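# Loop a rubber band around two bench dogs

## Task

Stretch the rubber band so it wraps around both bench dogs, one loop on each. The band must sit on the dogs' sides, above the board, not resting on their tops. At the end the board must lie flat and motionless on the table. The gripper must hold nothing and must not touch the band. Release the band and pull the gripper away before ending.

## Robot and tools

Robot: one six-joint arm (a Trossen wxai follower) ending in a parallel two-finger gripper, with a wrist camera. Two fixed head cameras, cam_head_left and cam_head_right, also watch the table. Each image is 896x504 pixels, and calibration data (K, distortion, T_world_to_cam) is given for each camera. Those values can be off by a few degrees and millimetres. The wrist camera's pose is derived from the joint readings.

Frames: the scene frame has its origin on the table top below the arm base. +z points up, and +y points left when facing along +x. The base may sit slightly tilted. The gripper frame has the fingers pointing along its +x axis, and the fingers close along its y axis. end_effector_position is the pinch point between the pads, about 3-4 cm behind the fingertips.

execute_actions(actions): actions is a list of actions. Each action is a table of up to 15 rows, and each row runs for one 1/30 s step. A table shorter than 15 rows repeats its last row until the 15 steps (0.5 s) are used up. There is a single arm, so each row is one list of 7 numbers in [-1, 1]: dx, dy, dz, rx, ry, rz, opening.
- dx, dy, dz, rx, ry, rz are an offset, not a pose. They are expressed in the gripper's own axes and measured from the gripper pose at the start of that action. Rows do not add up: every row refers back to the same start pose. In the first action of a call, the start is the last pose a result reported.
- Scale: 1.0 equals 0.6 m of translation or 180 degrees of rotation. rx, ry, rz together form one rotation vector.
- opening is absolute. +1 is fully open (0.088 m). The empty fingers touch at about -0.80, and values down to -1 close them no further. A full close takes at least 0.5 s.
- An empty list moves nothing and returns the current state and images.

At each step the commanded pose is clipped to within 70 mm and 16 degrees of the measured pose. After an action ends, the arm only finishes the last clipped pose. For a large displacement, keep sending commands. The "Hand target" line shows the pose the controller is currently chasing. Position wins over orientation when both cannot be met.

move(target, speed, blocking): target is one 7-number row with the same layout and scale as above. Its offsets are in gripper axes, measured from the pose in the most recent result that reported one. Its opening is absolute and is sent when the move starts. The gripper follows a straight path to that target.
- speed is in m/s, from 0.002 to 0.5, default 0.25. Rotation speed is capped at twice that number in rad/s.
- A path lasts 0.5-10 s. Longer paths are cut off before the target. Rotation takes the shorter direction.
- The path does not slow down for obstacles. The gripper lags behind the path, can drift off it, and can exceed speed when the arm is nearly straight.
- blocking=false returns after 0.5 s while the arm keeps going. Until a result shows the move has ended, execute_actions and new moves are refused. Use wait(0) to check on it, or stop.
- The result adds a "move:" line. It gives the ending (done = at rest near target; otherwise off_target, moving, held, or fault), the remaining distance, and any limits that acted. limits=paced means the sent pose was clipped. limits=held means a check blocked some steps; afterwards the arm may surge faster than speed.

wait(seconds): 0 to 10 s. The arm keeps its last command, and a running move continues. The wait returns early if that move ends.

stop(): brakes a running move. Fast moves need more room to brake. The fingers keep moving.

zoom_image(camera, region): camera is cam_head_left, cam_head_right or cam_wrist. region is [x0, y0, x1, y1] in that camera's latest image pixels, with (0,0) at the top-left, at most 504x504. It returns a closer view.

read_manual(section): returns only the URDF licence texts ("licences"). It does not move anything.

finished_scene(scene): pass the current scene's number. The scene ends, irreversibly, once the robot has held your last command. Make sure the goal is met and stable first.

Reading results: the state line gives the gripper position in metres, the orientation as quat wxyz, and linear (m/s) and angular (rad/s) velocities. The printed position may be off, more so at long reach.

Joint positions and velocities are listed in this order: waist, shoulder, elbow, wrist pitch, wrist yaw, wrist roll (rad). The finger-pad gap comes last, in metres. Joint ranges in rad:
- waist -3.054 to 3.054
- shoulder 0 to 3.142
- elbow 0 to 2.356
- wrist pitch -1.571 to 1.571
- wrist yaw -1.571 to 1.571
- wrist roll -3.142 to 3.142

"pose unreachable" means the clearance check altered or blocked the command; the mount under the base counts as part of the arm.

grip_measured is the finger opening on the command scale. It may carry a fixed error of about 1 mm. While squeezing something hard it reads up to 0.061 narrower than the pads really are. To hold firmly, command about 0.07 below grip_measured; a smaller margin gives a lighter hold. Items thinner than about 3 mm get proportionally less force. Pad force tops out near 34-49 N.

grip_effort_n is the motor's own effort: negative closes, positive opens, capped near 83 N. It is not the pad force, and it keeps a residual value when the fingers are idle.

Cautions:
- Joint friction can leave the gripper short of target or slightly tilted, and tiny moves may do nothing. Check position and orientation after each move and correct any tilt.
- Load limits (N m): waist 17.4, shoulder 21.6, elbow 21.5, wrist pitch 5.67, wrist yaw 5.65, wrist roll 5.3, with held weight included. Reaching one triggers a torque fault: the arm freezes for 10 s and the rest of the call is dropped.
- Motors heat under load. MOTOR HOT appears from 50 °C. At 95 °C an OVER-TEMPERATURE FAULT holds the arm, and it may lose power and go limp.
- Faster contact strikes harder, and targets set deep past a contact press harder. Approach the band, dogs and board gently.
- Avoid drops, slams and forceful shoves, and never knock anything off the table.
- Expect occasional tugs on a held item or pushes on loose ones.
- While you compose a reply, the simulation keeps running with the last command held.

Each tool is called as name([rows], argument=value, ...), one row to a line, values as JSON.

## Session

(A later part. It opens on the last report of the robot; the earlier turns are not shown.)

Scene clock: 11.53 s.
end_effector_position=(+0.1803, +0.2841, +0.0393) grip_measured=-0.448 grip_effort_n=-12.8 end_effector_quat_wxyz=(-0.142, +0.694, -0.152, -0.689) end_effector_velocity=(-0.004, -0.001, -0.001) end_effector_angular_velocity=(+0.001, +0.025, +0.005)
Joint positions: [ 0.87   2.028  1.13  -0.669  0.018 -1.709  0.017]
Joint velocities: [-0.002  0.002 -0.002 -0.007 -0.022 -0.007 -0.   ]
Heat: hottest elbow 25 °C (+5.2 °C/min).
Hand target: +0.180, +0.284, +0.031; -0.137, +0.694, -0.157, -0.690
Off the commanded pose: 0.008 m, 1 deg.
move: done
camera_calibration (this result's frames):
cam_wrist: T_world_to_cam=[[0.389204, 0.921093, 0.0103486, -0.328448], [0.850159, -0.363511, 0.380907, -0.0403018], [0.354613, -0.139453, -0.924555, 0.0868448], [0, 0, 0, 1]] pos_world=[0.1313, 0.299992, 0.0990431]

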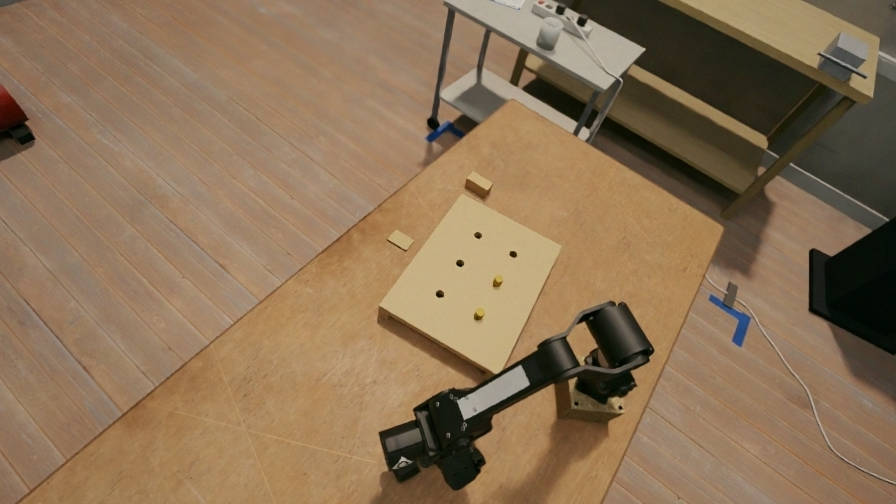

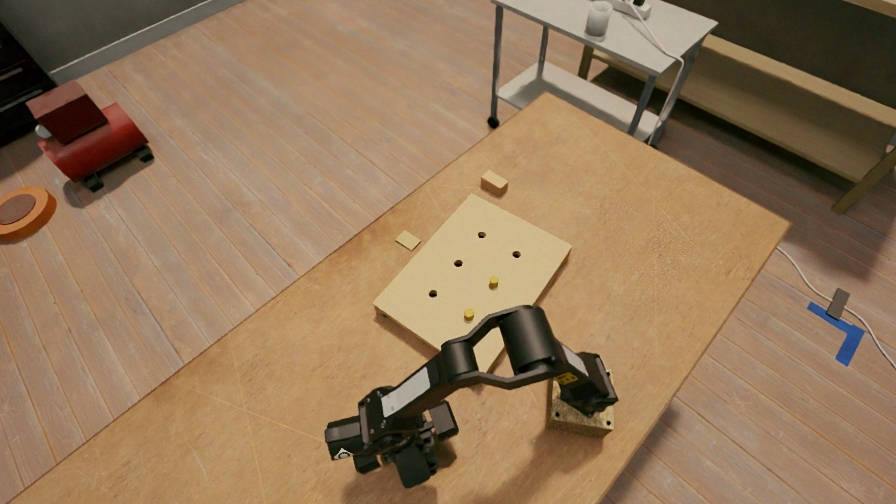

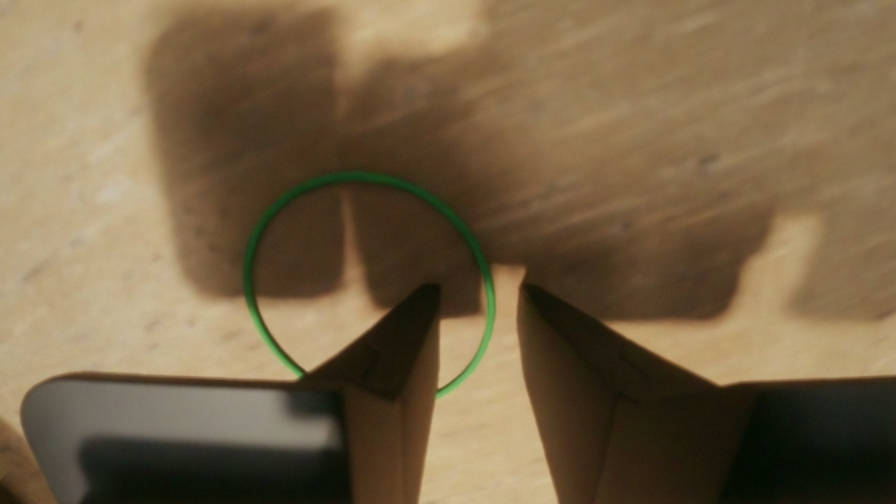

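execute_actions([
  [[0.014,0,0,0,0,0,-0.5],[0.014,0,0,0,0,0,-0.55],[0.014,0,0,0,0,0,-0.6],[0.014,0,0,0,0,0,-0.65],[0.014,0,0,0,0,0,-0.7],[0.014,0,0,0,0,0,-0.75],[0.014,0,0,0,0,0,-0.8],[0.014,0,0,0,0,0,-0.9],[0.014,0,0,0,0,0,-1]],
])

move(target=[-0.1,0,0,0,0,0,-1], speed=0.08)

Scene clock: 12.20 s.
end_effector_position=(+0.1817, +0.2872, +0.0388) grip_measured=-0.816 grip_effort_n=-83.5 end_effector_quat_wxyz=(-0.148, +0.696, -0.146, -0.688) end_effector_velocity=(+0.001, -0.002, +0.002) end_effector_angular_velocity=(-0.006, -0.005, +0.020)
Joint positions: [ 0.871  2.028  1.128 -0.65   0.017 -1.709  0.   ]
Joint velocities: [-0.002 -0.007 -0.002 -0.007  0.007 -0.022  0.   ]
Heat: hottest elbow 25 °C (+4.9 °C/min).
Hand target: +0.180, +0.284, +0.031; -0.142, +0.694, -0.152, -0.689
Off the commanded pose: 0.009 m, 1 deg.
camera_calibration (this result's frames):
cam_wrist: T_world_to_cam=[[0.388821, 0.920922, 0.0268477, -0.332298], [0.847568, -0.368971, 0.38143, -0.0381752], [0.361174, -0.125553, -0.924008, 0.0810985], [0, 0, 0, 1]] pos_world=[0.13227, 0.302117, 0.0984183]

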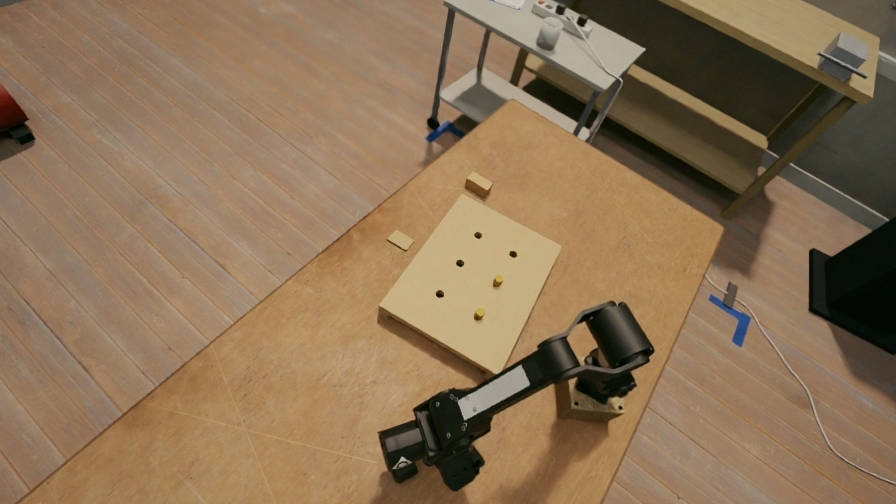

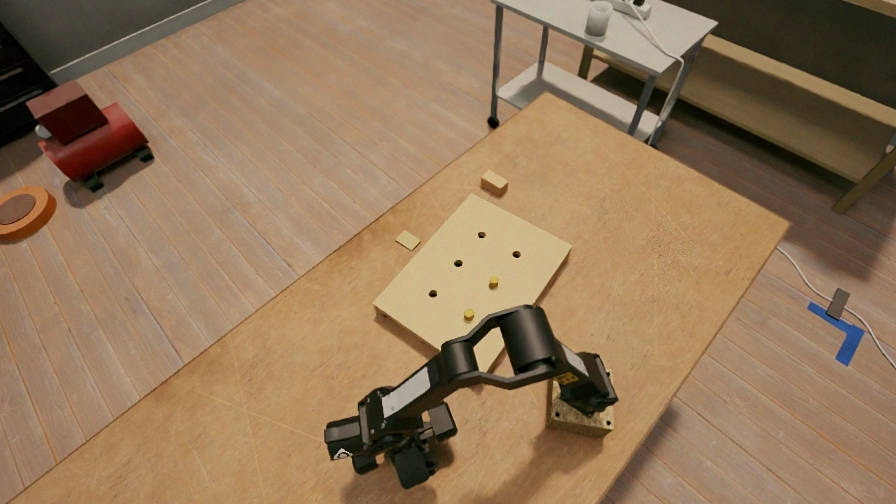

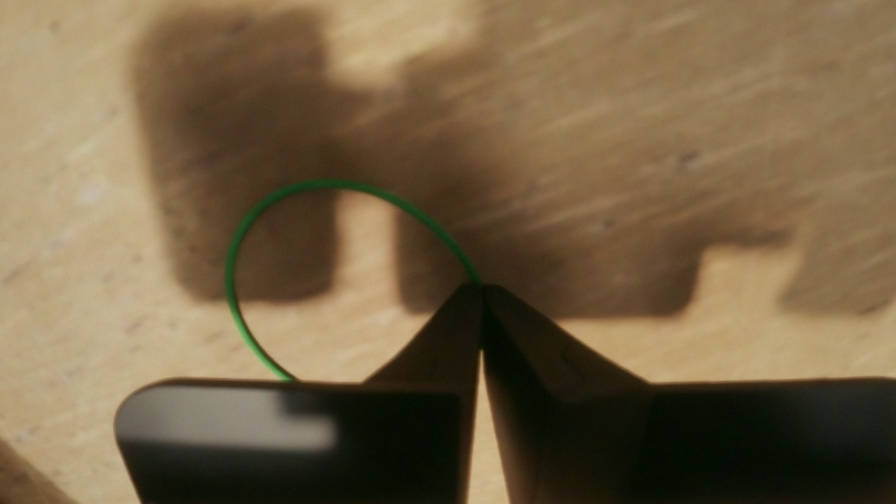

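Scene clock: 13.37 s.
end_effector_position=(+0.1805, +0.2848, +0.0932) grip_measured=-0.816 grip_effort_n=-83.5 end_effector_quat_wxyz=(-0.143, +0.694, -0.151, -0.689) end_effector_velocity=(-0.003, -0.001, +0.001) end_effector_angular_velocity=(-0.003, +0.028, -0.010)
Joint positions: [ 0.871  1.917  1.218 -0.866  0.017 -1.709  0.   ]
Joint velocities: [-0.002  0.002  0.007 -0.022 -0.022  0.007  0.   ]
Heat: hottest elbow 25 °C (+4.5 °C/min).
Hand target: +0.181, +0.287, +0.099; -0.148, +0.696, -0.146, -0.688
Off the commanded pose: 0.006 m, 1 deg.
move: done
camera_calibration (this result's frames):
cam_wrist: T_world_to_cam=[[0.388537, 0.921353, 0.012162, -0.329837], [0.850737, -0.363765, 0.37937, -0.0606296], [0.353958, -0.137052, -0.925165, 0.136187], [0, 0, 0, 1]] pos_world=[0.131529, 0.300506, 0.153008]

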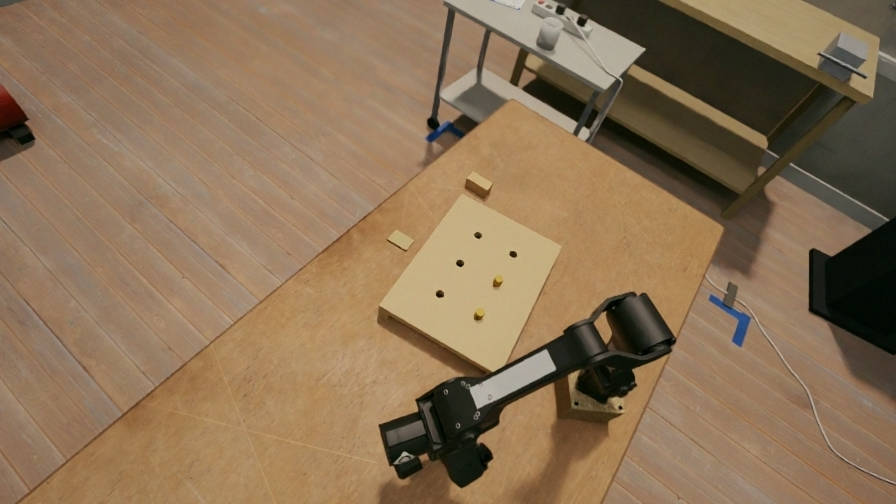

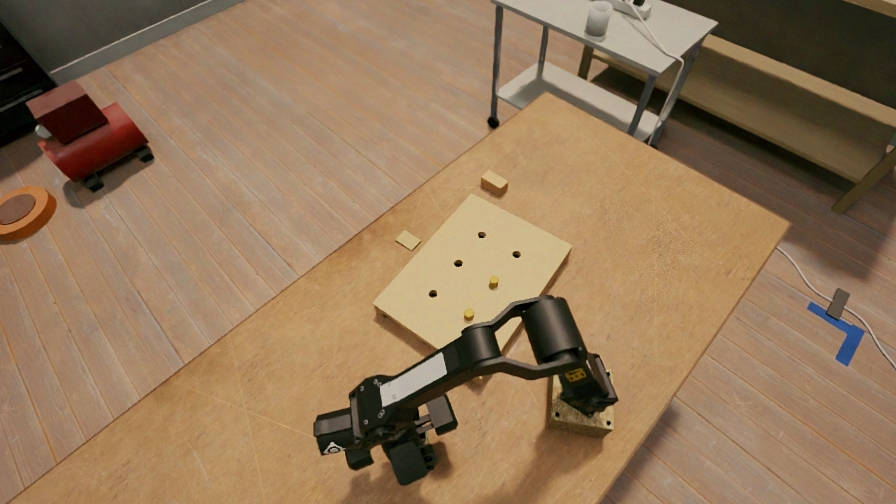

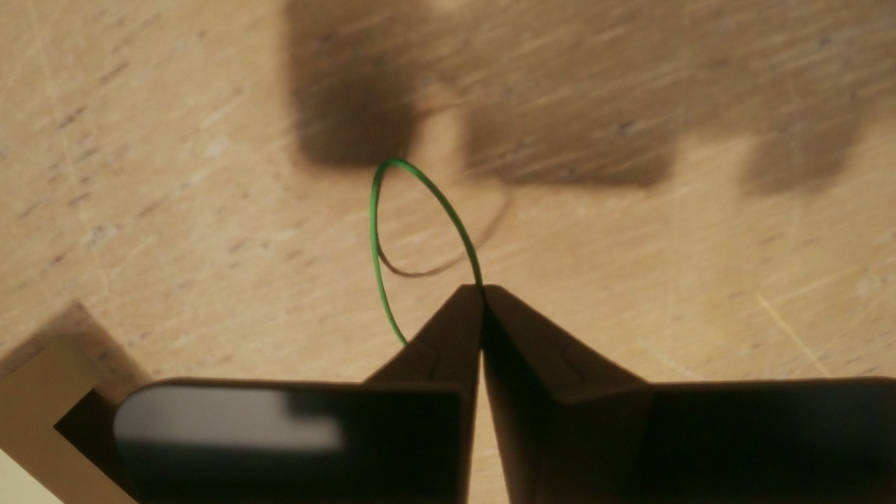

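move(target=[-0.16,0.05,0,0.4,0,0,-1], speed=0.3)

Scene clock: 16.40 s.
end_effector_position=(+0.1670, +0.2585, +0.1846) grip_measured=-0.816 grip_effort_n=-83.5 end_effector_quat_wxyz=(+0.516, -0.482, +0.530, +0.470) end_effector_velocity=(-0.002, +0.000, +0.001) end_effector_angular_velocity=(+0.002, +0.007, -0.005)
Joint positions: [ 0.865  1.716  1.341 -1.205  0.017 -0.47   0.   ]
Joint velocities: [ 0.002 -0.002  0.002 -0.007 -0.007  0.007  0.   ]
Heat: hottest shoulder 25 °C (+3.7 °C/min).
Hand target: +0.168, +0.259, +0.190; +0.523, -0.478, +0.527, +0.469
Off the commanded pose: 0.005 m, 1 deg.
move: done
camera_calibration (this result's frames):
cam_wrist: T_world_to_cam=[[0.997079, -0.0735266, 0.02065, -0.147447], [-0.0756969, -0.915607, 0.394885, 0.201095], [-0.0101273, -0.395295, -0.918498, 0.348225], [0, 0, 0, 1]] pos_world=[0.165765, 0.310934, 0.24348]

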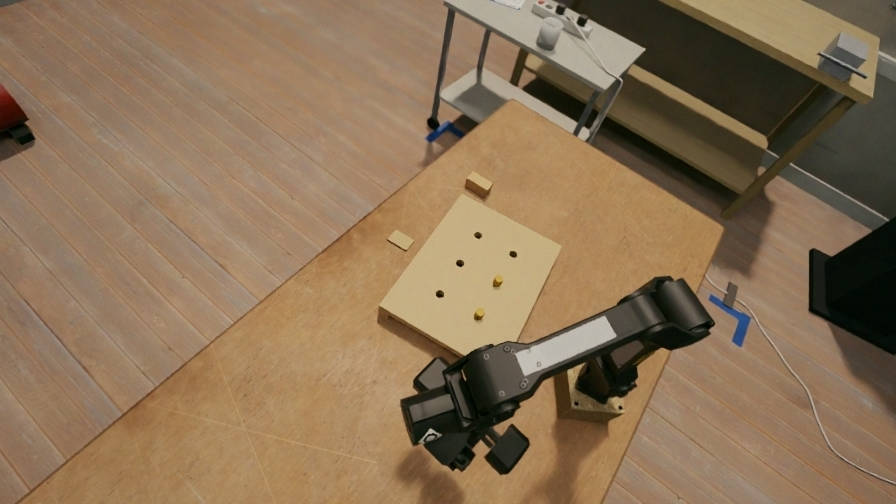

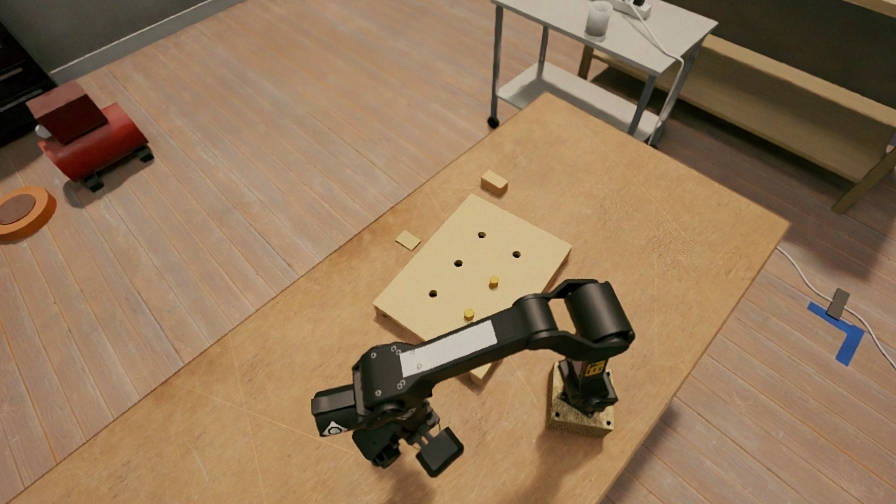

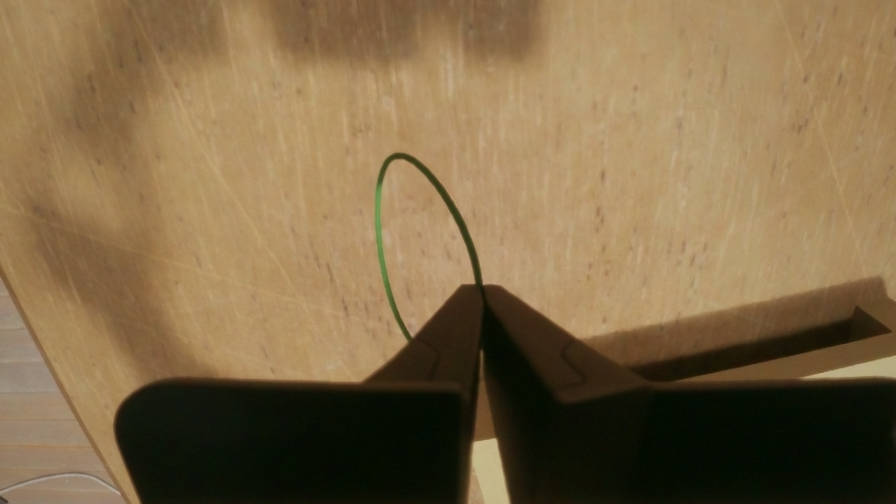

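move(target=[0.026,-0.206,-0.355,0.409,0,0,-1], speed=0.3)

Scene clock: 19.13 s.
end_effector_position=(+0.2696, +0.0359, +0.1763) grip_measured=-0.816 grip_effort_n=-83.5 end_effector_quat_wxyz=(+0.703, -0.081, +0.704, +0.064) end_effector_velocity=(-0.007, +0.000, -0.000) end_effector_angular_velocity=(+0.017, +0.039, -0.000)
Joint positions: [-0.003  1.57   1.149 -1.138  0.017 -0.065  0.   ]
Joint velocities: [-0.007  0.002  0.002 -0.037 -0.022 -0.007  0.   ]
Heat: hottest shoulder 25 °C (+3.1 °C/min).
Hand target: +0.272, +0.035, +0.175; +0.702, -0.077, +0.705, +0.059
Off the commanded pose: 0.002 m, 1 deg.
move: done
camera_calibration (this result's frames):
cam_wrist: T_world_to_cam=[[0.22155, -0.974052, 0.0462525, -0.0291002], [-0.907565, -0.188613, 0.375169, 0.209949], [-0.35671, -0.125096, -0.925802, 0.338694], [0, 0, 0, 1]] pos_world=[0.317805, 0.0536231, 0.236143]

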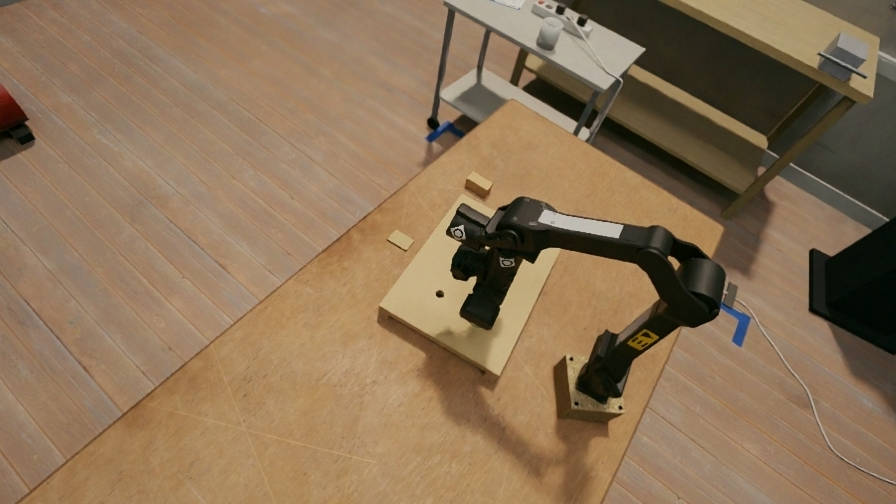

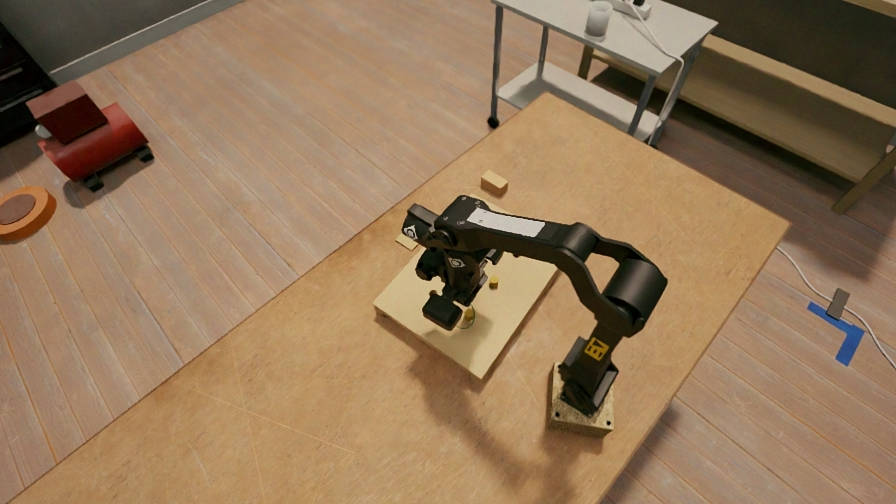

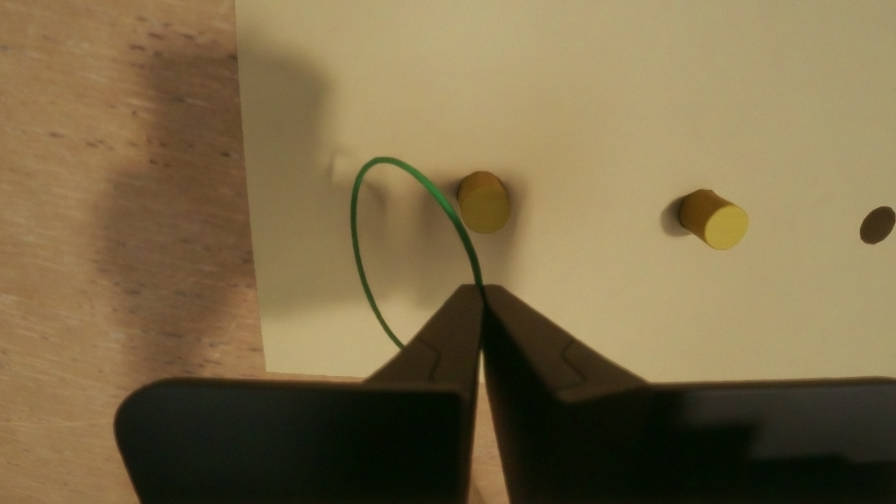

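move(target=[0.08,0,0.003,0,0,0,-1], speed=0.08)

Scene clock: 20.37 s.
end_effector_position=(+0.2734, +0.0359, +0.1339) grip_measured=-0.816 grip_effort_n=-83.5 end_effector_quat_wxyz=(+0.709, -0.080, +0.698, +0.063) end_effector_velocity=(+0.002, -0.001, -0.004) end_effector_angular_velocity=(-0.007, -0.008, +0.019)
Joint positions: [-0.004  1.616  1.021 -0.947  0.017 -0.065  0.   ]
Joint velocities: [-0.002  0.007 -0.007  0.022  0.007 -0.022  0.   ]
Heat: hottest shoulder 25 °C (+2.9 °C/min).
Hand target: +0.271, +0.035, +0.128; +0.703, -0.081, +0.704, +0.064
Off the commanded pose: 0.006 m, 1 deg.
move: done
camera_calibration (this result's frames):
cam_wrist: T_world_to_cam=[[0.219753, -0.974389, 0.0477016, -0.0276504], [-0.914006, -0.188549, 0.359224, 0.23319], [-0.34103, -0.12254, -0.932031, 0.297228], [0, 0, 0, 1]] pos_world=[0.320577, 0.053448, 0.194577]

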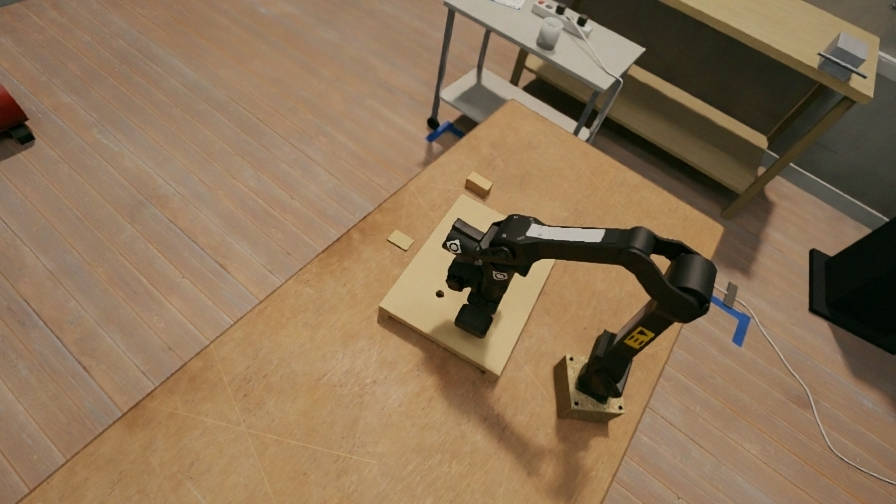

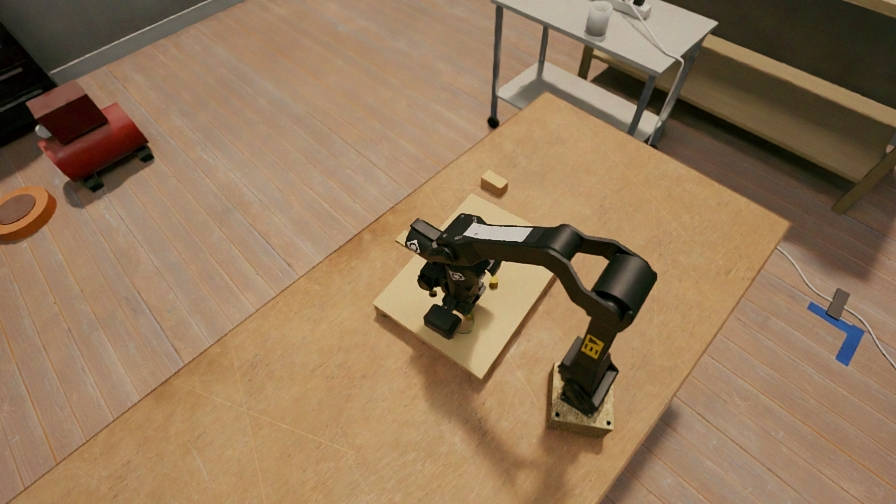

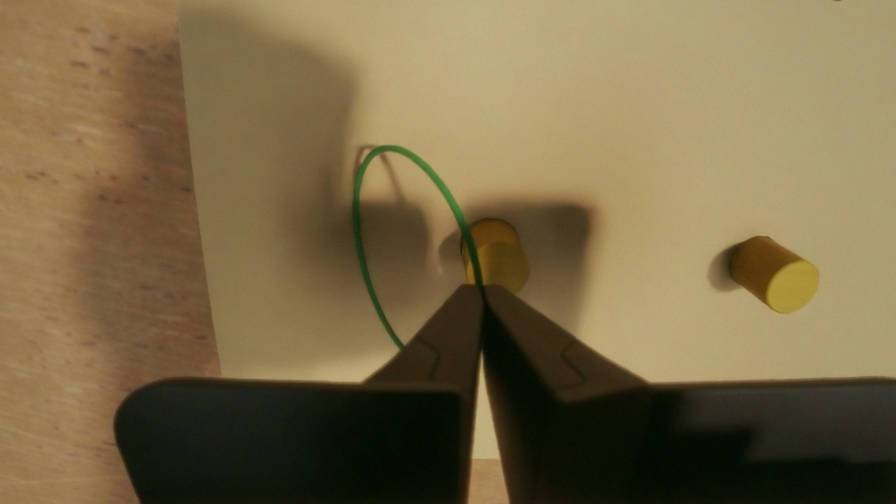

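move(target=[0.045,-0.035,-0.012,0,0.005,0,-1], speed=0.05)

Scene clock: 21.57 s.
end_effector_position=(+0.2739, +0.0143, +0.1128) grip_measured=-0.816 grip_effort_n=-83.5 end_effector_quat_wxyz=(+0.710, -0.079, +0.697, +0.061) end_effector_velocity=(-0.001, -0.001, -0.002) end_effector_angular_velocity=(+0.007, +0.003, +0.015)
Joint positions: [-0.082  1.643  0.958 -0.853  0.017 -0.138  0.   ]
Joint velocities: [-0.007  0.002 -0.007  0.007 -0.007 -0.022  0.   ]
Heat: hottest shoulder 25 °C (+2.8 °C/min).
Hand target: +0.271, +0.013, +0.108; +0.704, -0.080, +0.703, +0.063
Off the commanded pose: 0.006 m, 1 deg.
move: done
camera_calibration (this result's frames):
cam_wrist: T_world_to_cam=[[0.215159, -0.975283, 0.0503058, -0.0467938], [-0.915868, -0.183636, 0.357021, 0.23793], [-0.338959, -0.12289, -0.932741, 0.274626], [0, 0, 0, 1]] pos_world=[0.321067, 0.031804, 0.173563]

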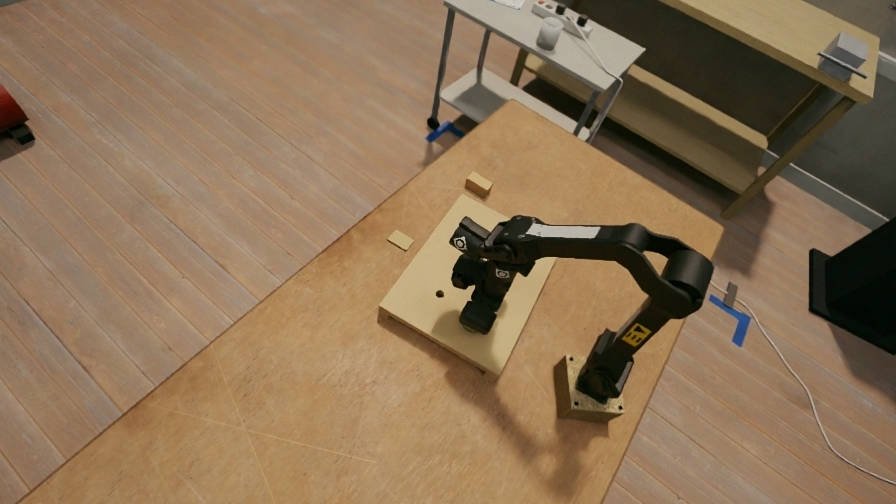

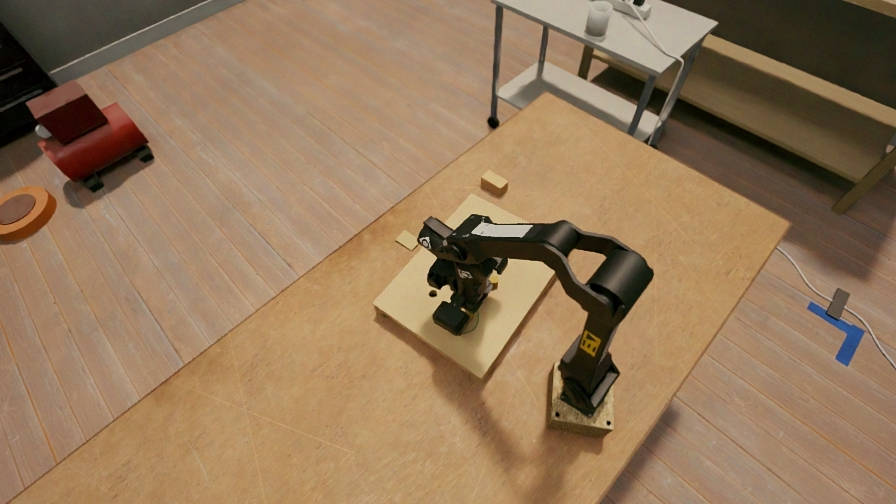

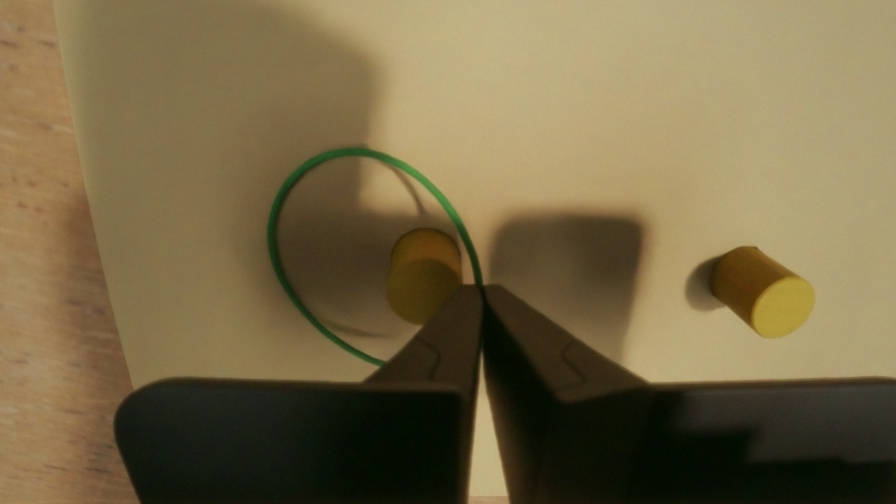

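move(target=[0.018,-0.07,-0.01,0,0.005,-0.07,-1], speed=0.05)

Scene clock: 24.13 s.
end_effector_position=(+0.2798, -0.0266, +0.1081) grip_measured=-0.816 grip_effort_n=-83.5 end_effector_quat_wxyz=(+0.714, -0.153, +0.683, -0.019) end_effector_velocity=(-0.004, -0.002, -0.001) end_effector_angular_velocity=(-0.008, +0.014, +0.004)
Joint positions: [-0.116  1.645  0.918 -0.769  0.231 -0.171  0.   ]
Joint velocities: [-0.002 -0.002 -0.007 -0.007  0.007 -0.007  0.   ]
Heat: hottest shoulder 26 °C (+5.0 °C/min).
Hand target: +0.277, -0.028, +0.103; +0.707, -0.156, +0.689, -0.018
Off the commanded pose: 0.006 m, 1 deg.
move: done
camera_calibration (this result's frames):
cam_wrist: T_world_to_cam=[[0.198809, -0.943344, 0.265665, -0.10559], [-0.933891, -0.100153, 0.343245, 0.246173], [-0.297191, -0.316342, -0.900891, 0.246939], [0, 0, 0, 1]] pos_world=[0.324279, 0.00316492, 0.166019]

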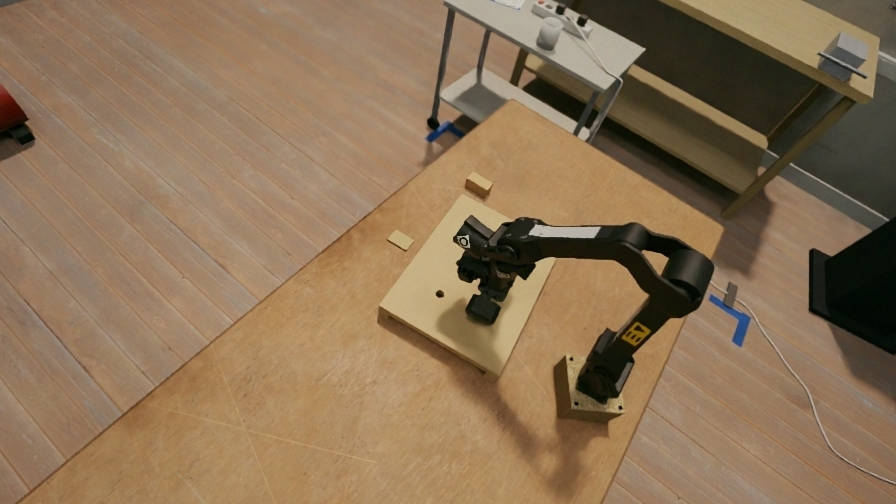

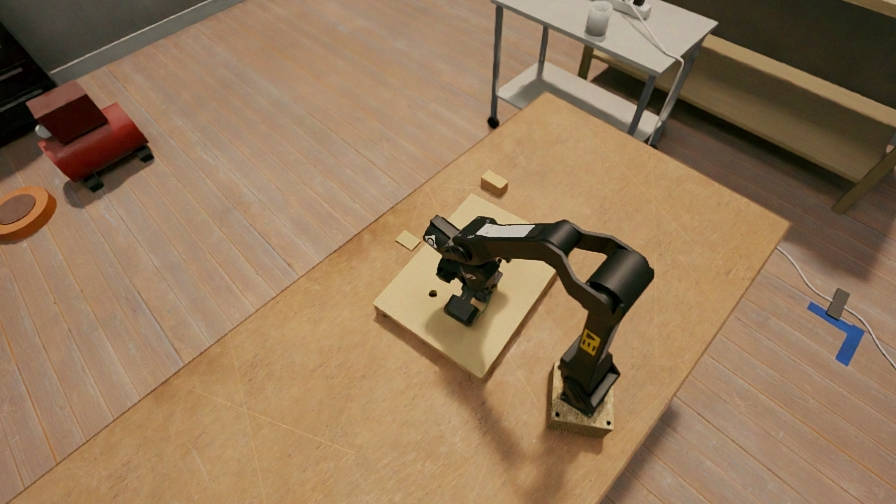

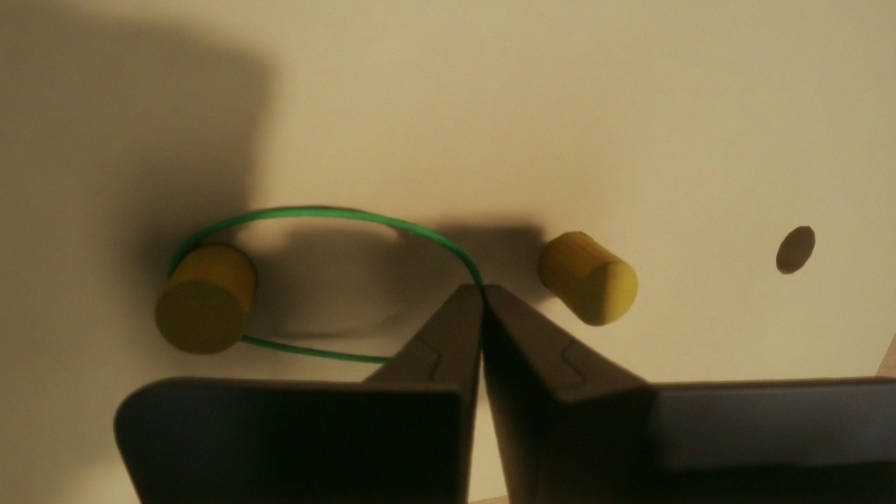

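move(target=[0.0,-0.058,0.005,0,0,0,-1], speed=0.03)

Scene clock: 25.90 s.
end_effector_position=(+0.2880, -0.0563, +0.1177) grip_measured=-0.816 grip_effort_n=-83.5 end_effector_quat_wxyz=(+0.717, -0.151, +0.680, -0.018) end_effector_velocity=(-0.004, -0.002, +0.001) end_effector_angular_velocity=(+0.006, +0.025, +0.024)
Joint positions: [-0.227  1.648  0.963 -0.778  0.216 -0.284  0.   ]
Joint velocities: [-0.012 -0.002  0.002 -0.022 -0.007 -0.037  0.   ]
Heat: hottest shoulder 26 °C (+4.6 °C/min).
Hand target: +0.289, -0.059, +0.117; +0.714, -0.153, +0.683, -0.019
Off the commanded pose: 0.003 m, 0 deg.
move: done
camera_calibration (this result's frames):
cam_wrist: T_world_to_cam=[[0.196776, -0.944361, 0.263555, -0.136987], [-0.936434, -0.101388, 0.335874, 0.249109], [-0.290466, -0.312894, -0.904283, 0.247224], [0, 0, 0, 1]] pos_world=[0.33204, -0.0267531, 0.175995]

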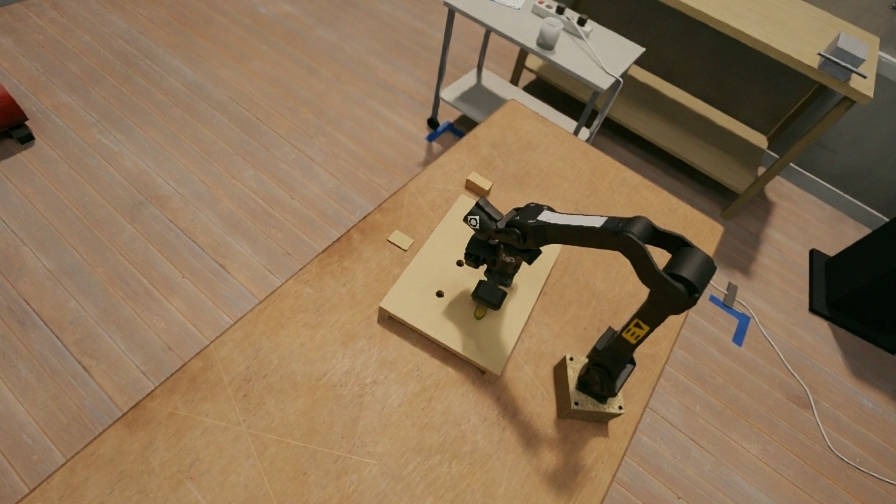

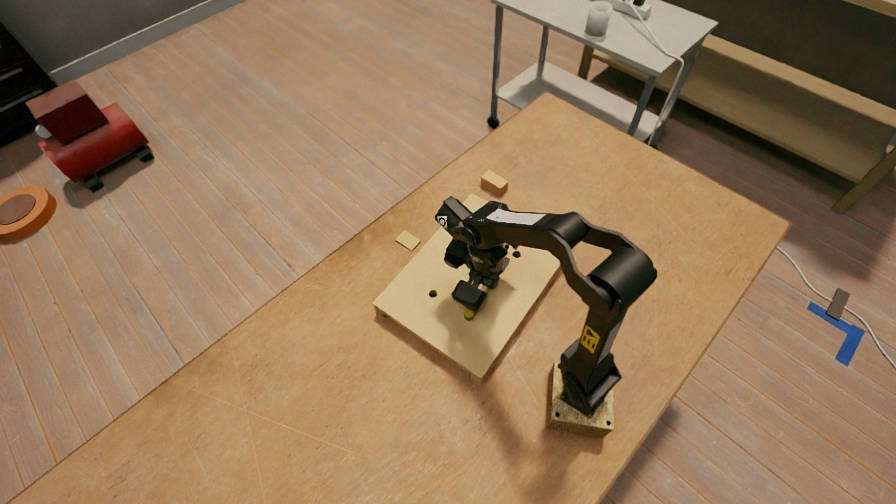

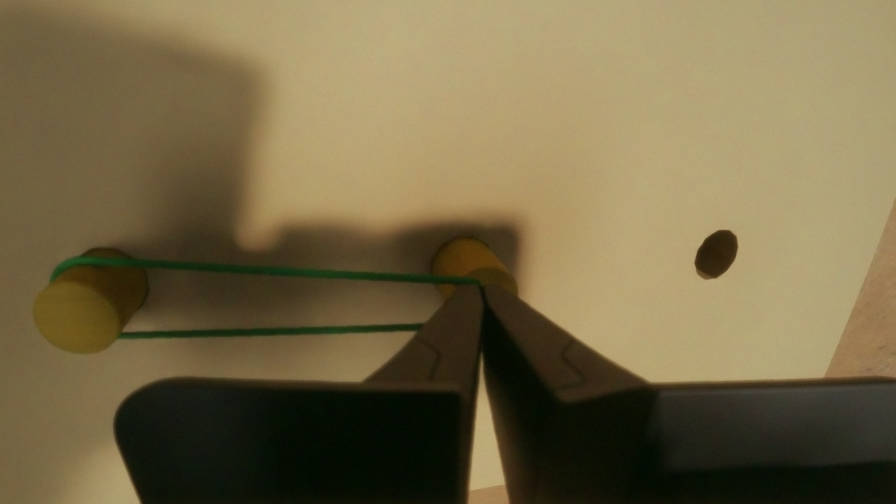

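move(target=[0.034,-0.056,0.006,0,0,0,-1], speed=0.03)

Scene clock: 27.67 s.
end_effector_position=(+0.2963, -0.0860, +0.1069) grip_measured=-0.816 grip_effort_n=-83.5 end_effector_quat_wxyz=(+0.718, -0.148, +0.680, -0.011) end_effector_velocity=(+0.002, +0.001, -0.002) end_effector_angular_velocity=(+0.019, -0.002, +0.017)
Joint positions: [-0.334  1.709  0.984 -0.718  0.19  -0.398  0.   ]
Joint velocities: [-0.007  0.007  0.002  0.007 -0.022 -0.022  0.   ]
Heat: hottest shoulder 26 °C (+4.3 °C/min).
Hand target: +0.299, -0.092, +0.106; +0.717, -0.151, +0.680, -0.018
Off the commanded pose: 0.007 m, 1 deg.
move: done
camera_calibration (this result's frames):
cam_wrist: T_world_to_cam=[[0.202968, -0.946549, 0.250696, -0.164488], [-0.935432, -0.111758, 0.335377, 0.256392], [-0.289434, -0.30258, -0.908115, 0.231589], [0, 0, 0, 1]] pos_world=[0.340253, -0.0569676, 0.165557]

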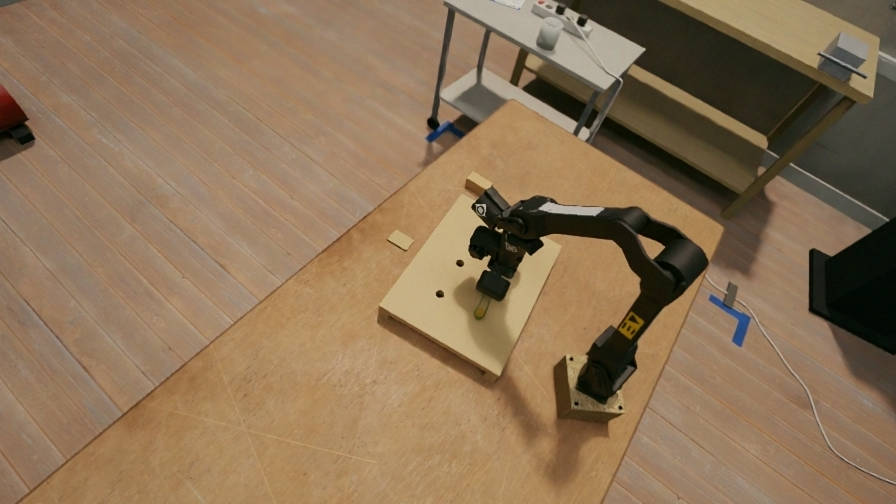

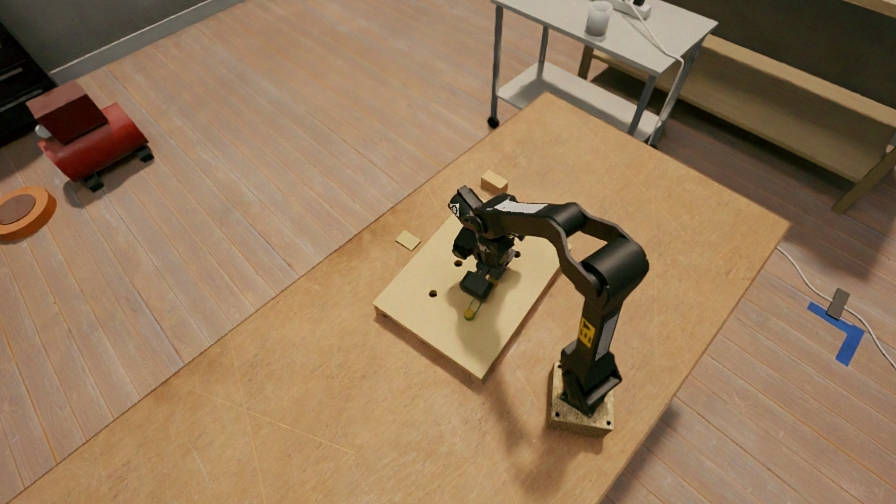

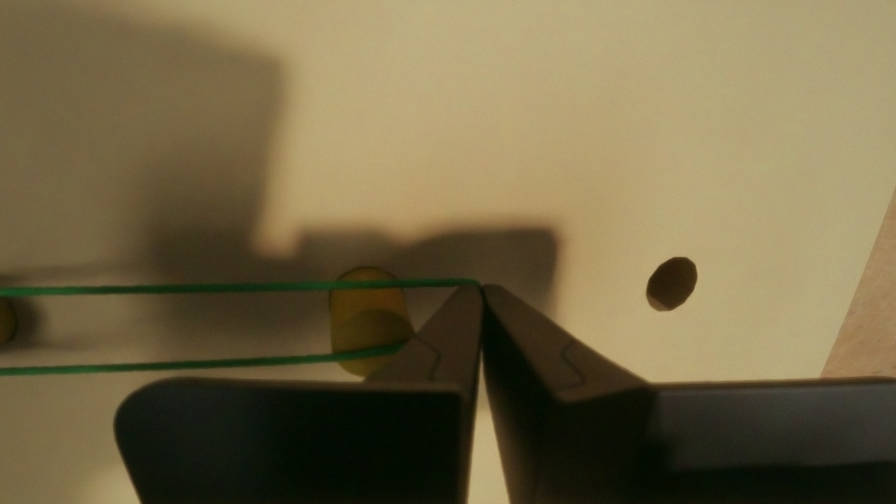

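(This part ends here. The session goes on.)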